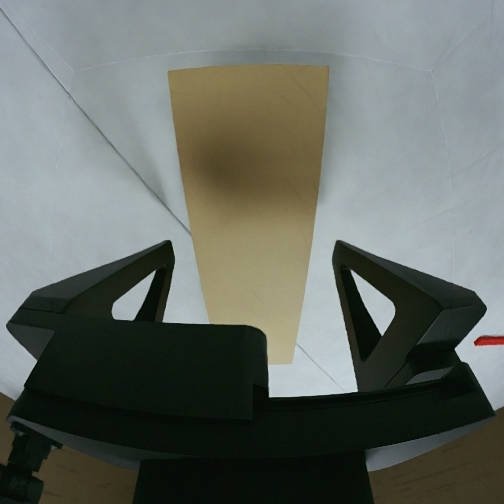

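Call:
execute_actions(actions=[{"arm3":{"joints":{"joint2_rad":2.385,"joint4_rad":-1.16}}}], cameras=[])

Call:
execute_actions(actions=[{"arm3":{"joints":{"gripper_m":0.045}}}], cameras=["arm3_cam_wrist"])

Scene clock: 227.20 s.
Motor temperatures (°C, as the motors report them): arm1=[26 30 42 25 27 27] | arm2=[26 35 42 28 25 27] | arm3=[27 34 41 25 27 29] | arm4=[25 27 34 28 26 25]
arm1.joint_positions: joint1_rad=+0.008 joint2_rad=+0.598 joint3_rad=+0.741 joint4_rad=-1.114 joint5_rad=+0.002 joint6_rad=+0.013 gripper_m=+0.095
arm1.joint_status: not commanded
arm1.hand: x=+0.4112 y=-0.1629 z=+0.9940 quat_wxyz=(-0.066, +0.932, -0.221, -0.280) (m; scene frame)
arm2.joint_positions: joint1_rad=+0.548 joint2_rad=+1.783 joint3_rad=+1.434 joint4_rad=-1.260 joint5_rad=+0.001 joint6_rad=-0.004 gripper_m=+0.059
arm2.joint_status: not commanded
arm2.hand: x=+0.2952 y=+0.1340 z=+0.8833 quat_wxyz=(+0.017, -0.709, -0.705, -0.013) (m; scene frame)
arm3.joint_positions: joint1_rad=+0.061 joint2_rad=+2.362 joint3_rad=+1.986 joint4_rad=-1.176 joint5_rad=-0.002 joint6_rad=-0.783 gripper_m=+0.090
arm3.joint_status: all done
arm3.hand: x=+0.0366 y=+0.2392 z=+0.7404 quat_wxyz=(-0.008, +0.459, -0.888, +0.000) (m; scene frame)
arm4.joint_positions: joint1_rad=+0.057 joint2_rad=+1.602 joint3_rad=+1.225 joint4_rad=-1.211 joint5_rad=-0.001 joint6_rad=+0.007 gripper_m=+0.060
arm4.joint_status: not commanded
arm4.hand: x=-0.1938 y=-0.2497 z=+0.9267 quat_wxyz=(+0.004, +0.518, -0.856, +0.008) (m; scene frame)
pictures: none
No camera images: the call's "cameras" was empty. Leave "cameras" out to get every camera's image.

Scene clock: 227.80 s.
Motor temperatures (°C, as the motors report them): arm1=[26 30 42 25 27 27] | arm2=[26 35 42 28 25 27] | arm3=[27 34 41 25 27 29] | arm4=[25 27 34 28 26 25]
arm1.joint_positions: joint1_rad=+0.008 joint2_rad=+0.598 joint3_rad=+0.741 joint4_rad=-1.114 joint5_rad=+0.002 joint6_rad=+0.013 gripper_m=+0.095
arm1.joint_status: not commanded
arm1.hand: x=+0.4112 y=-0.1629 z=+0.9940 quat_wxyz=(-0.066, +0.932, -0.221, -0.280) (m; scene frame)
arm2.joint_positions: joint1_rad=+0.548 joint2_rad=+1.783 joint3_rad=+1.434 joint4_rad=-1.260 joint5_rad=+0.001 joint6_rad=-0.004 gripper_m=+0.059
arm2.joint_status: not commanded
arm2.hand: x=+0.2952 y=+0.1340 z=+0.8833 quat_wxyz=(+0.017, -0.709, -0.705, -0.013) (m; scene frame)
arm3.joint_positions: joint1_rad=+0.061 joint2_rad=+2.362 joint3_rad=+1.986 joint4_rad=-1.174 joint5_rad=-0.001 joint6_rad=-0.783 gripper_m=+0.060
arm3.joint_status: gripper_m off_target (ended at +0.060, target +0.045)
arm3.hand: x=+0.0369 y=+0.2392 z=+0.7401 quat_wxyz=(-0.008, +0.459, -0.888, +0.001) (m; scene frame)
arm4.joint_positions: joint1_rad=+0.057 joint2_rad=+1.602 joint3_rad=+1.225 joint4_rad=-1.211 joint5_rad=-0.001 joint6_rad=+0.007 gripper_m=+0.060
arm4.joint_status: not commanded
arm4.hand: x=-0.1938 y=-0.2497 z=+0.9267 quat_wxyz=(+0.004, +0.518, -0.856, +0.008) (m; scene frame)
pictures: arm3_cam_wrist
camera_calibration (this result's frames):
arm3_cam_wrist: T_world_to_cam=[[0.814955, -0.57947, 0.00785114, 0.100503], [-0.474221, -0.659026, 0.58378, -0.256031], [-0.333109, -0.479478, -0.811874, 0.851205], [0, 0, 0, 1]] pos_world=[0.0802239, 0.297642, 0.839748]
Images, in order (width x height): arm3_cam_wrist 504x504.

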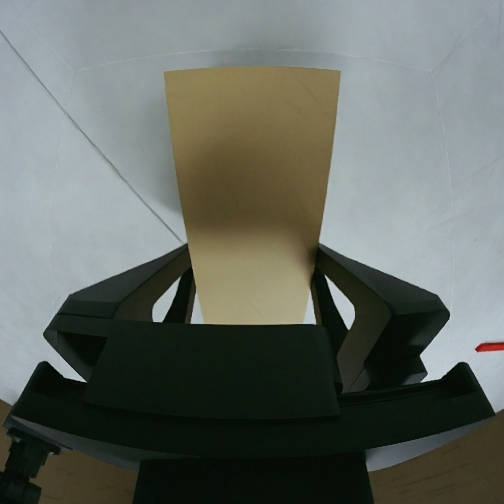

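Call:
execute_actions(actions=[{"arm3":{"joints":{"joint2_rad":2.0,"joint3_rad":1.92,"joint4_rad":-1.47}},"arm4":{"joints":{"joint1_rad":0.0,"joint2_rad":1.1,"joint4_rad":-0.5}},"arm2":{"joints":{"joint2_rad":1.1,"joint4_rad":-0.7}}}], cameras=[])

Call:
execute_actions(actions=[{"arm3":{"joints":{"joint1_rad":-0.275,"joint6_rad":-1.246}},"arm4":{"joints":{"joint3_rad":0.46,"joint4_rad":0.30}},"arm2":{"joints":{"joint3_rad":0.46,"joint4_rad":0.30}}}], cameras=["arm1_cam_wrist","arm3_cam_wrist"])

Scene clock: 246.50 s.
Motor temperatures (°C, as the motors report them): arm1=[26 30 42 25 27 27] | arm2=[26 35 42 28 25 27] | arm3=[27 34 41 25 27 29] | arm4=[25 27 35 29 26 25]
arm1.joint_positions: joint1_rad=+0.008 joint2_rad=+0.598 joint3_rad=+0.741 joint4_rad=-1.114 joint5_rad=+0.002 joint6_rad=+0.013 gripper_m=+0.095
arm1.joint_status: not commanded
arm1.hand: x=+0.4112 y=-0.1629 z=+0.9940 quat_wxyz=(-0.066, +0.932, -0.221, -0.280) (m; scene frame)
arm2.joint_positions: joint1_rad=+0.548 joint2_rad=+1.134 joint3_rad=+1.433 joint4_rad=-0.729 joint5_rad=+0.001 joint6_rad=-0.004 gripper_m=+0.059
arm2.joint_status: all done
arm2.hand: x=+0.2969 y=+0.1377 z=+1.2854 quat_wxyz=(-0.376, -0.597, -0.595, +0.384) (m; scene frame)
arm3.joint_positions: joint1_rad=+0.061 joint2_rad=+2.009 joint3_rad=+1.901 joint4_rad=-1.458 joint5_rad=-0.001 joint6_rad=-0.783 gripper_m=+0.060
arm3.joint_status: all done
arm3.hand: x=-0.0352 y=+0.2262 z=+0.9359 quat_wxyz=(-0.001, +0.459, -0.888, -0.002) (m; scene frame)
arm4.joint_positions: joint1_rad=-0.005 joint2_rad=+1.116 joint3_rad=+1.216 joint4_rad=-0.543 joint5_rad=-0.001 joint6_rad=+0.007 gripper_m=+0.060
arm4.joint_status: all done
arm4.hand: x=-0.1388 y=-0.2055 z=+1.2401 quat_wxyz=(-0.467, +0.417, -0.734, -0.263) (m; scene frame)
pictures: none
No camera images: the call's "cameras" was empty. Leave "cameras" out to get every camera's image.

Scene clock: 248.17 s.
Motor temperatures (°C, as the motors report them): arm1=[26 30 42 25 27 27] | arm2=[26 35 42 28 25 27] | arm3=[27 34 41 25 27 29] | arm4=[25 27 35 29 26 25]
arm1.joint_positions: joint1_rad=+0.008 joint2_rad=+0.598 joint3_rad=+0.741 joint4_rad=-1.114 joint5_rad=+0.002 joint6_rad=+0.013 gripper_m=+0.095
arm1.joint_status: not commanded
arm1.hand: x=+0.4112 y=-0.1629 z=+0.9940 quat_wxyz=(-0.066, +0.932, -0.221, -0.280) (m; scene frame)
arm2.joint_positions: joint1_rad=+0.548 joint2_rad=+1.130 joint3_rad=+0.432 joint4_rad=+0.258 joint5_rad=+0.001 joint6_rad=-0.004 gripper_m=+0.059
arm2.joint_status: all done
arm2.hand: x=+0.2960 y=+0.2143 z=+0.9253 quat_wxyz=(-0.373, -0.599, -0.597, +0.382) (m; scene frame)
arm3.joint_positions: joint1_rad=-0.267 joint2_rad=+2.009 joint3_rad=+1.901 joint4_rad=-1.458 joint5_rad=-0.001 joint6_rad=-1.237 gripper_m=+0.060
arm3.joint_status: all done
arm3.hand: x=-0.0339 y=+0.0215 z=+0.9356 quat_wxyz=(+0.000, +0.514, -0.858, +0.000) (m; scene frame)
arm4.joint_positions: joint1_rad=-0.005 joint2_rad=+1.117 joint3_rad=+0.436 joint4_rad=+0.254 joint5_rad=-0.001 joint6_rad=+0.007 gripper_m=+0.060
arm4.joint_status: all done
arm4.hand: x=-0.1774 y=-0.2759 z=+0.9650 quat_wxyz=(-0.473, +0.415, -0.730, -0.266) (m; scene frame)
pictures: arm1_cam_wrist, arm3_cam_wrist
camera_calibration (this result's frames):
arm1_cam_wrist: T_world_to_cam=[[0.454792, 0.890581, -0.00541824, -0.0372902], [0.889863, -0.454161, 0.0433674, -0.481549], [0.0361614, -0.0245446, -0.999044, 1.09923], [0, 0, 0, 1]] pos_world=[0.405723, -0.158511, 1.11886]
arm3_cam_wrist: T_world_to_cam=[[0.880776, -0.473532, -0.00100593, 0.0387466], [-0.380413, -0.708836, 0.594001, -0.552476], [-0.281992, -0.5228, -0.804463, 0.877673], [0, 0, 0, 1]] pos_world=[0.00320017, 0.08558, 1.03427]
Images, in order (width x height): arm1_cam_wrist 504x504, arm3_cam_wrist 504x504.

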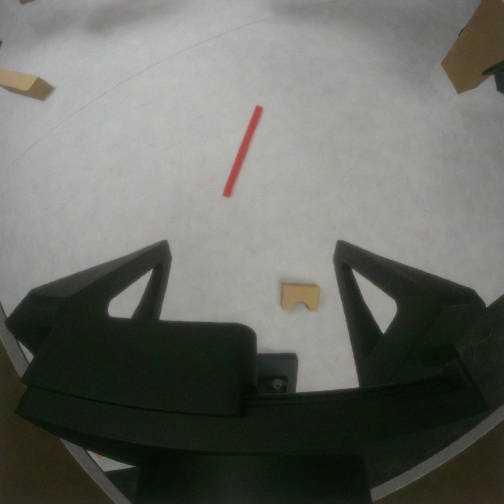

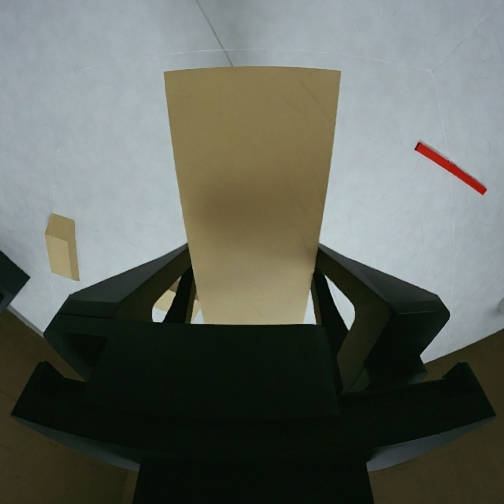

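Call:
execute_actions(actions=[{"arm3":{"joints":{"joint2_rad":2.045,"joint4_rad":-1.42}},"arm4":{"joints":{"joint1_rad":0.025,"joint4_rad":0.33}},"arm2":{"joints":{"joint1_rad":0.075,"joint4_rad":0.33}}}], cameras=["arm1_cam_wrist"])

Scene clock: 263.03 s.
Motor temperatures (°C, as the motors report them): arm1=[26 29 42 25 27 27] | arm2=[26 34 42 29 25 27] | arm3=[27 34 42 25 27 29] | arm4=[25 27 35 29 26 25]
arm1.joint_positions: joint1_rad=+0.008 joint2_rad=+0.598 joint3_rad=+0.741 joint4_rad=-1.114 joint5_rad=+0.002 joint6_rad=+0.013 gripper_m=+0.095
arm1.joint_status: not commanded
arm1.hand: x=+0.4112 y=-0.1629 z=+0.9940 quat_wxyz=(-0.066, +0.932, -0.221, -0.280) (m; scene frame)
arm2.joint_positions: joint1_rad=+0.075 joint2_rad=+1.129 joint3_rad=+0.432 joint4_rad=+0.287 joint5_rad=+0.002 joint6_rad=-0.004 gripper_m=+0.059
arm2.joint_status: all done
arm2.hand: x=+0.0959 y=+0.2618 z=+0.9333 quat_wxyz=(-0.280, -0.714, -0.436, +0.471) (m; scene frame)
arm3.joint_positions: joint1_rad=-0.267 joint2_rad=+2.048 joint3_rad=+1.901 joint4_rad=-1.435 joint5_rad=-0.001 joint6_rad=-1.237 gripper_m=+0.060
arm3.joint_status: all done
arm3.hand: x=-0.0278 y=+0.0205 z=+0.9117 quat_wxyz=(+0.006, +0.514, -0.858, -0.006) (m; scene frame)
arm4.joint_positions: joint1_rad=+0.021 joint2_rad=+1.117 joint3_rad=+0.436 joint4_rad=+0.284 joint5_rad=-0.001 joint6_rad=+0.007 gripper_m=+0.060
arm4.joint_status: all done
arm4.hand: x=-0.1857 y=-0.2677 z=+0.9715 quat_wxyz=(-0.480, +0.420, -0.718, -0.278) (m; scene frame)
pictures: arm1_cam_wrist
camera_calibration (this result's frames):
arm1_cam_wrist: T_world_to_cam=[[0.454792, 0.890581, -0.00541824, -0.0372902], [0.889863, -0.454161, 0.0433674, -0.481549], [0.0361614, -0.0245446, -0.999044, 1.09923], [0, 0, 0, 1]] pos_world=[0.405723, -0.158511, 1.11886]
Images, in order (width x height): arm1_cam_wrist 504x504.

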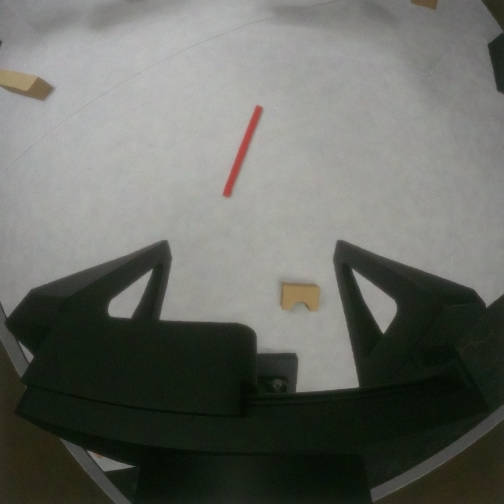

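Call:
execute_actions(actions=[{"arm3":{"joints":{"joint3_rad":1.935}},"arm1":{"joints":{"joint1_rad":0.05,"joint2_rad":1.5,"joint3_rad":0.30,"joint4_rad":0.95}}}], cameras=["arm1_cam_wrist"])

Scene clock: 271.47 s.
Motor temperatures (°C, as the motors report them): arm1=[26 29 41 25 27 27] | arm2=[26 33 42 29 25 27] | arm3=[27 34 43 25 27 29] | arm4=[25 26 35 29 26 25]
arm1.joint_positions: joint1_rad=+0.044 joint2_rad=+1.510 joint3_rad=+0.295 joint4_rad=+0.926 joint5_rad=+0.003 joint6_rad=+0.009 gripper_m=+0.095
arm1.joint_status: all done
arm1.hand: x=+0.2535 y=-0.1018 z=+0.8243 quat_wxyz=(-0.124, +0.788, -0.171, -0.579) (m; scene frame)
arm2.joint_positions: joint1_rad=+0.075 joint2_rad=+1.129 joint3_rad=+0.432 joint4_rad=+0.287 joint5_rad=+0.002 joint6_rad=-0.004 gripper_m=+0.059
arm2.joint_status: not commanded
arm2.hand: x=+0.0959 y=+0.2618 z=+0.9333 quat_wxyz=(-0.280, -0.714, -0.436, +0.471) (m; scene frame)
arm3.joint_positions: joint1_rad=-0.267 joint2_rad=+2.048 joint3_rad=+1.901 joint4_rad=-1.435 joint5_rad=-0.001 joint6_rad=-1.237 gripper_m=+0.060
arm3.joint_status: all done
arm3.hand: x=-0.0278 y=+0.0205 z=+0.9117 quat_wxyz=(+0.006, +0.514, -0.858, -0.006) (m; scene frame)
arm4.joint_positions: joint1_rad=+0.021 joint2_rad=+1.117 joint3_rad=+0.436 joint4_rad=+0.284 joint5_rad=-0.001 joint6_rad=+0.007 gripper_m=+0.060
arm4.joint_status: not commanded
arm4.hand: x=-0.1857 y=-0.2677 z=+0.9715 quat_wxyz=(-0.480, +0.420, -0.718, -0.278) (m; scene frame)
pictures: arm1_cam_wrist
camera_calibration (this result's frames):
arm1_cam_wrist: T_world_to_cam=[[0.413475, 0.910462, -0.00989146, -0.00473054], [0.728887, -0.337486, -0.595673, 0.273295], [-0.545676, 0.239086, -0.803166, 0.949702], [0, 0, 0, 1]] pos_world=[0.320985, -0.13052, 0.925516]
Images, in order (width x height): arm1_cam_wrist 504x504.

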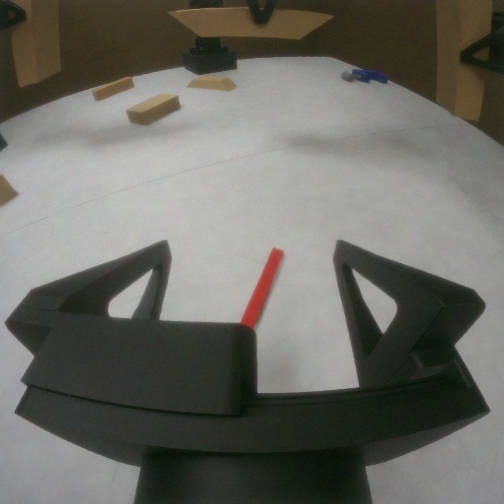

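Call:
execute_actions(actions=[{"arm3":{"joints":{"joint2_rad":1.99}},"arm1":{"joints":{"joint4_rad":1.3}}}], cameras=[])

Call:
execute_actions(actions=[{"arm3":{"joints":{"joint2_rad":2.033}}}], cameras=["arm1_cam_wrist"])

Scene clock: 277.30 s.
Motor temperatures (°C, as the motors report them): arm1=[26 30 40 25 27 27] | arm2=[26 33 42 29 25 27] | arm3=[27 34 43 25 27 29] | arm4=[25 26 36 29 26 25]
arm1.joint_positions: joint1_rad=+0.044 joint2_rad=+1.510 joint3_rad=+0.295 joint4_rad=+1.276 joint5_rad=+0.003 joint6_rad=+0.009 gripper_m=+0.095
arm1.joint_status: all done
arm1.hand: x=+0.2432 y=-0.0976 z=+0.9093 quat_wxyz=(-0.150, +0.675, -0.146, -0.707) (m; scene frame)
arm2.joint_positions: joint1_rad=+0.075 joint2_rad=+1.129 joint3_rad=+0.432 joint4_rad=+0.287 joint5_rad=+0.002 joint6_rad=-0.004 gripper_m=+0.059
arm2.joint_status: not commanded
arm2.hand: x=+0.0959 y=+0.2618 z=+0.9333 quat_wxyz=(-0.280, -0.714, -0.436, +0.471) (m; scene frame)
arm3.joint_positions: joint1_rad=-0.267 joint2_rad=+2.020 joint3_rad=+1.901 joint4_rad=-1.435 joint5_rad=-0.001 joint6_rad=-1.237 gripper_m=+0.060
arm3.joint_status: all done
arm3.hand: x=-0.0280 y=+0.0206 z=+0.9291 quat_wxyz=(-0.005, +0.514, -0.858, +0.004) (m; scene frame)
arm4.joint_positions: joint1_rad=+0.021 joint2_rad=+1.117 joint3_rad=+0.436 joint4_rad=+0.284 joint5_rad=-0.001 joint6_rad=+0.007 gripper_m=+0.060
arm4.joint_status: not commanded
arm4.hand: x=-0.1857 y=-0.2677 z=+0.9715 quat_wxyz=(-0.480, +0.420, -0.718, -0.278) (m; scene frame)
pictures: none
No camera images: the call's "cameras" was empty. Leave "cameras" out to get every camera's image.

Scene clock: 278.03 s.
Motor temperatures (°C, as the motors report them): arm1=[26 30 40 25 27 27] | arm2=[26 33 42 29 25 27] | arm3=[27 34 43 25 27 29] | arm4=[25 26 36 29 26 25]
arm1.joint_positions: joint1_rad=+0.044 joint2_rad=+1.510 joint3_rad=+0.295 joint4_rad=+1.276 joint5_rad=+0.003 joint6_rad=+0.009 gripper_m=+0.095
arm1.joint_status: not commanded
arm1.hand: x=+0.2432 y=-0.0976 z=+0.9093 quat_wxyz=(-0.150, +0.675, -0.146, -0.707) (m; scene frame)
arm2.joint_positions: joint1_rad=+0.075 joint2_rad=+1.129 joint3_rad=+0.432 joint4_rad=+0.287 joint5_rad=+0.002 joint6_rad=-0.004 gripper_m=+0.059
arm2.joint_status: not commanded
arm2.hand: x=+0.0959 y=+0.2618 z=+0.9333 quat_wxyz=(-0.280, -0.714, -0.436, +0.471) (m; scene frame)
arm3.joint_positions: joint1_rad=-0.267 joint2_rad=+2.027 joint3_rad=+1.901 joint4_rad=-1.435 joint5_rad=-0.001 joint6_rad=-1.237 gripper_m=+0.060
arm3.joint_status: all done
arm3.hand: x=-0.0279 y=+0.0205 z=+0.9247 quat_wxyz=(-0.002, +0.514, -0.858, +0.001) (m; scene frame)
arm4.joint_positions: joint1_rad=+0.021 joint2_rad=+1.117 joint3_rad=+0.436 joint4_rad=+0.284 joint5_rad=-0.001 joint6_rad=+0.007 gripper_m=+0.060
arm4.joint_status: not commanded
arm4.hand: x=-0.1857 y=-0.2677 z=+0.9715 quat_wxyz=(-0.480, +0.420, -0.718, -0.278) (m; scene frame)
pictures: arm1_cam_wrist
camera_calibration (this result's frames):
arm1_cam_wrist: T_world_to_cam=[[0.408589, 0.912646, -0.0114918, -0.000577292], [0.497839, -0.233399, -0.835273, 0.617098], [-0.764991, 0.335562, -0.549715, 0.843646], [0, 0, 0, 1]] pos_world=[0.338402, -0.138539, 0.979204]
Images, in order (width x height): arm1_cam_wrist 504x504.

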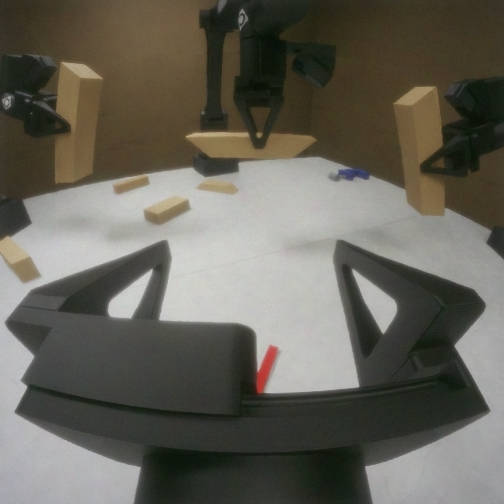

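Call:
execute_actions(actions=[{"arm2":{"joints":{"joint2_rad":1.66,"joint3_rad":0.575,"joint4_rad":0.785}},"arm4":{"joints":{"joint2_rad":1.81,"joint3_rad":0.63,"joint4_rad":0.885}}}], cameras=["arm1_cam_wrist"])

Scene clock: 287.60 s.
Motor temperatures (°C, as the motors report them): arm1=[26 30 39 26 27 27] | arm2=[26 33 42 29 25 27] | arm3=[27 34 44 25 27 29] | arm4=[25 26 36 29 26 25]
arm1.joint_positions: joint1_rad=+0.044 joint2_rad=+1.510 joint3_rad=+0.295 joint4_rad=+1.276 joint5_rad=+0.003 joint6_rad=+0.009 gripper_m=+0.095
arm1.joint_status: not commanded
arm1.hand: x=+0.2432 y=-0.0976 z=+0.9093 quat_wxyz=(-0.150, +0.675, -0.146, -0.707) (m; scene frame)
arm2.joint_positions: joint1_rad=+0.075 joint2_rad=+1.689 joint3_rad=+0.537 joint4_rad=+0.743 joint5_rad=+0.001 joint6_rad=-0.003 gripper_m=+0.059
arm2.joint_status: all done
arm2.hand: x=+0.0608 y=+0.1959 z=+0.8260 quat_wxyz=(-0.280, -0.714, -0.435, +0.470) (m; scene frame)
arm3.joint_positions: joint1_rad=-0.267 joint2_rad=+2.027 joint3_rad=+1.901 joint4_rad=-1.435 joint5_rad=-0.001 joint6_rad=-1.237 gripper_m=+0.060
arm3.joint_status: not commanded
arm3.hand: x=-0.0279 y=+0.0205 z=+0.9247 quat_wxyz=(-0.002, +0.514, -0.858, +0.001) (m; scene frame)
arm4.joint_positions: joint1_rad=+0.021 joint2_rad=+1.837 joint3_rad=+0.596 joint4_rad=+0.839 joint5_rad=-0.001 joint6_rad=+0.007 gripper_m=+0.060
arm4.joint_status: all done
arm4.hand: x=-0.1369 y=-0.1841 z=+0.8270 quat_wxyz=(-0.478, +0.421, -0.719, -0.277) (m; scene frame)
pictures: arm1_cam_wrist
camera_calibration (this result's frames):
arm1_cam_wrist: T_world_to_cam=[[0.408589, 0.912646, -0.0114918, -0.000577292], [0.497839, -0.233399, -0.835273, 0.617098], [-0.764991, 0.335562, -0.549715, 0.843646], [0, 0, 0, 1]] pos_world=[0.338402, -0.138539, 0.979204]
Images, in order (width x height): arm1_cam_wrist 504x504.

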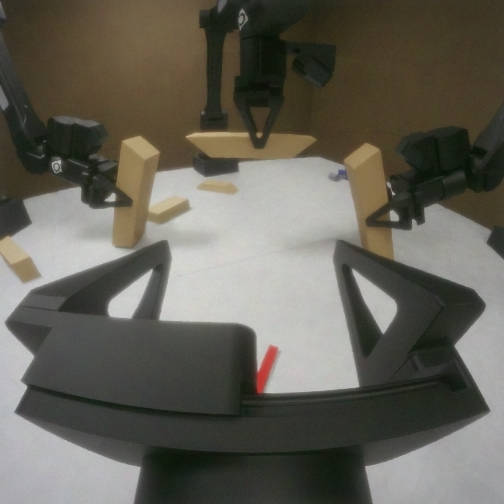

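Call:
execute_actions(actions=[{"arm2":{"joints":{"joint2_rad":1.80,"joint3_rad":0.775,"joint4_rad":0.745}},"arm4":{"joints":{"joint2_rad":1.92,"joint3_rad":0.835,"joint4_rad":0.80}}}], cameras=["arm1_cam_wrist"])

Call:
zoom_image(camera="arm1_cam_wrist", region=[110,110,400,270])

Scene clock: 300.27 s.
Motor temperatures (°C, as the motors report them): arm1=[26 30 38 26 27 27] | arm2=[26 33 41 29 25 27] | arm3=[27 35 45 25 27 29] | arm4=[25 27 35 29 26 25]
arm1.joint_positions: joint1_rad=+0.044 joint2_rad=+1.510 joint3_rad=+0.295 joint4_rad=+1.276 joint5_rad=+0.003 joint6_rad=+0.009 gripper_m=+0.095
arm1.joint_status: not commanded
arm1.hand: x=+0.2432 y=-0.0976 z=+0.9093 quat_wxyz=(-0.150, +0.675, -0.146, -0.707) (m; scene frame)
arm2.joint_positions: joint1_rad=+0.075 joint2_rad=+1.825 joint3_rad=+0.734 joint4_rad=+0.731 joint5_rad=+0.000 joint6_rad=+0.000 gripper_m=+0.059
arm2.joint_status: all done
arm2.hand: x=+0.0265 y=+0.1298 z=+0.8286 quat_wxyz=(-0.292, -0.703, -0.428, +0.487) (m; scene frame)
arm3.joint_positions: joint1_rad=-0.267 joint2_rad=+2.027 joint3_rad=+1.901 joint4_rad=-1.435 joint5_rad=-0.001 joint6_rad=-1.237 gripper_m=+0.060
arm3.joint_status: not commanded
arm3.hand: x=-0.0279 y=+0.0205 z=+0.9247 quat_wxyz=(-0.002, +0.514, -0.858, +0.001) (m; scene frame)
arm4.joint_positions: joint1_rad=+0.021 joint2_rad=+1.932 joint3_rad=+0.792 joint4_rad=+0.784 joint5_rad=-0.001 joint6_rad=+0.004 gripper_m=+0.060
arm4.joint_status: all done
arm4.hand: x=-0.1016 y=-0.1210 z=+0.8347 quat_wxyz=(-0.495, +0.416, -0.707, -0.286) (m; scene frame)
pictures: arm1_cam_wrist
camera_calibration (this result's frames):
arm1_cam_wrist: T_world_to_cam=[[0.408589, 0.912646, -0.0114918, -0.000577292], [0.497839, -0.233399, -0.835273, 0.617098], [-0.764991, 0.335562, -0.549715, 0.843646], [0, 0, 0, 1]] pos_world=[0.338402, -0.138539, 0.979204]
Images, in order (width x height): arm1_cam_wrist 504x504.

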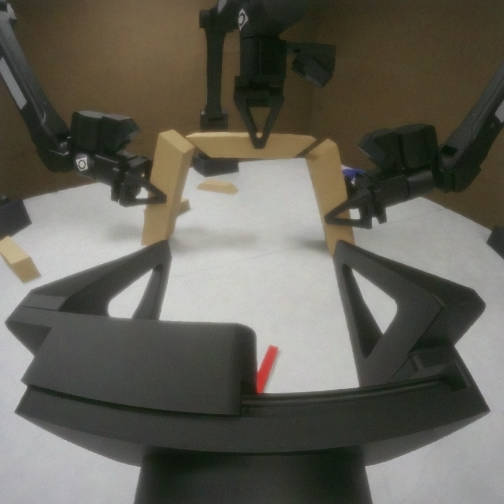

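Region (110, 110, 400, 270) of arm1_cam_wrist's 504x504 image, scaled by 1.738, with more detail than that image has; it fills the top 278 rows of this view, and the rest is white.

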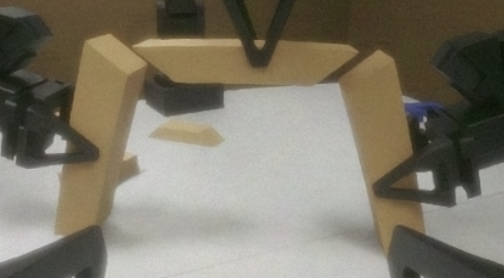

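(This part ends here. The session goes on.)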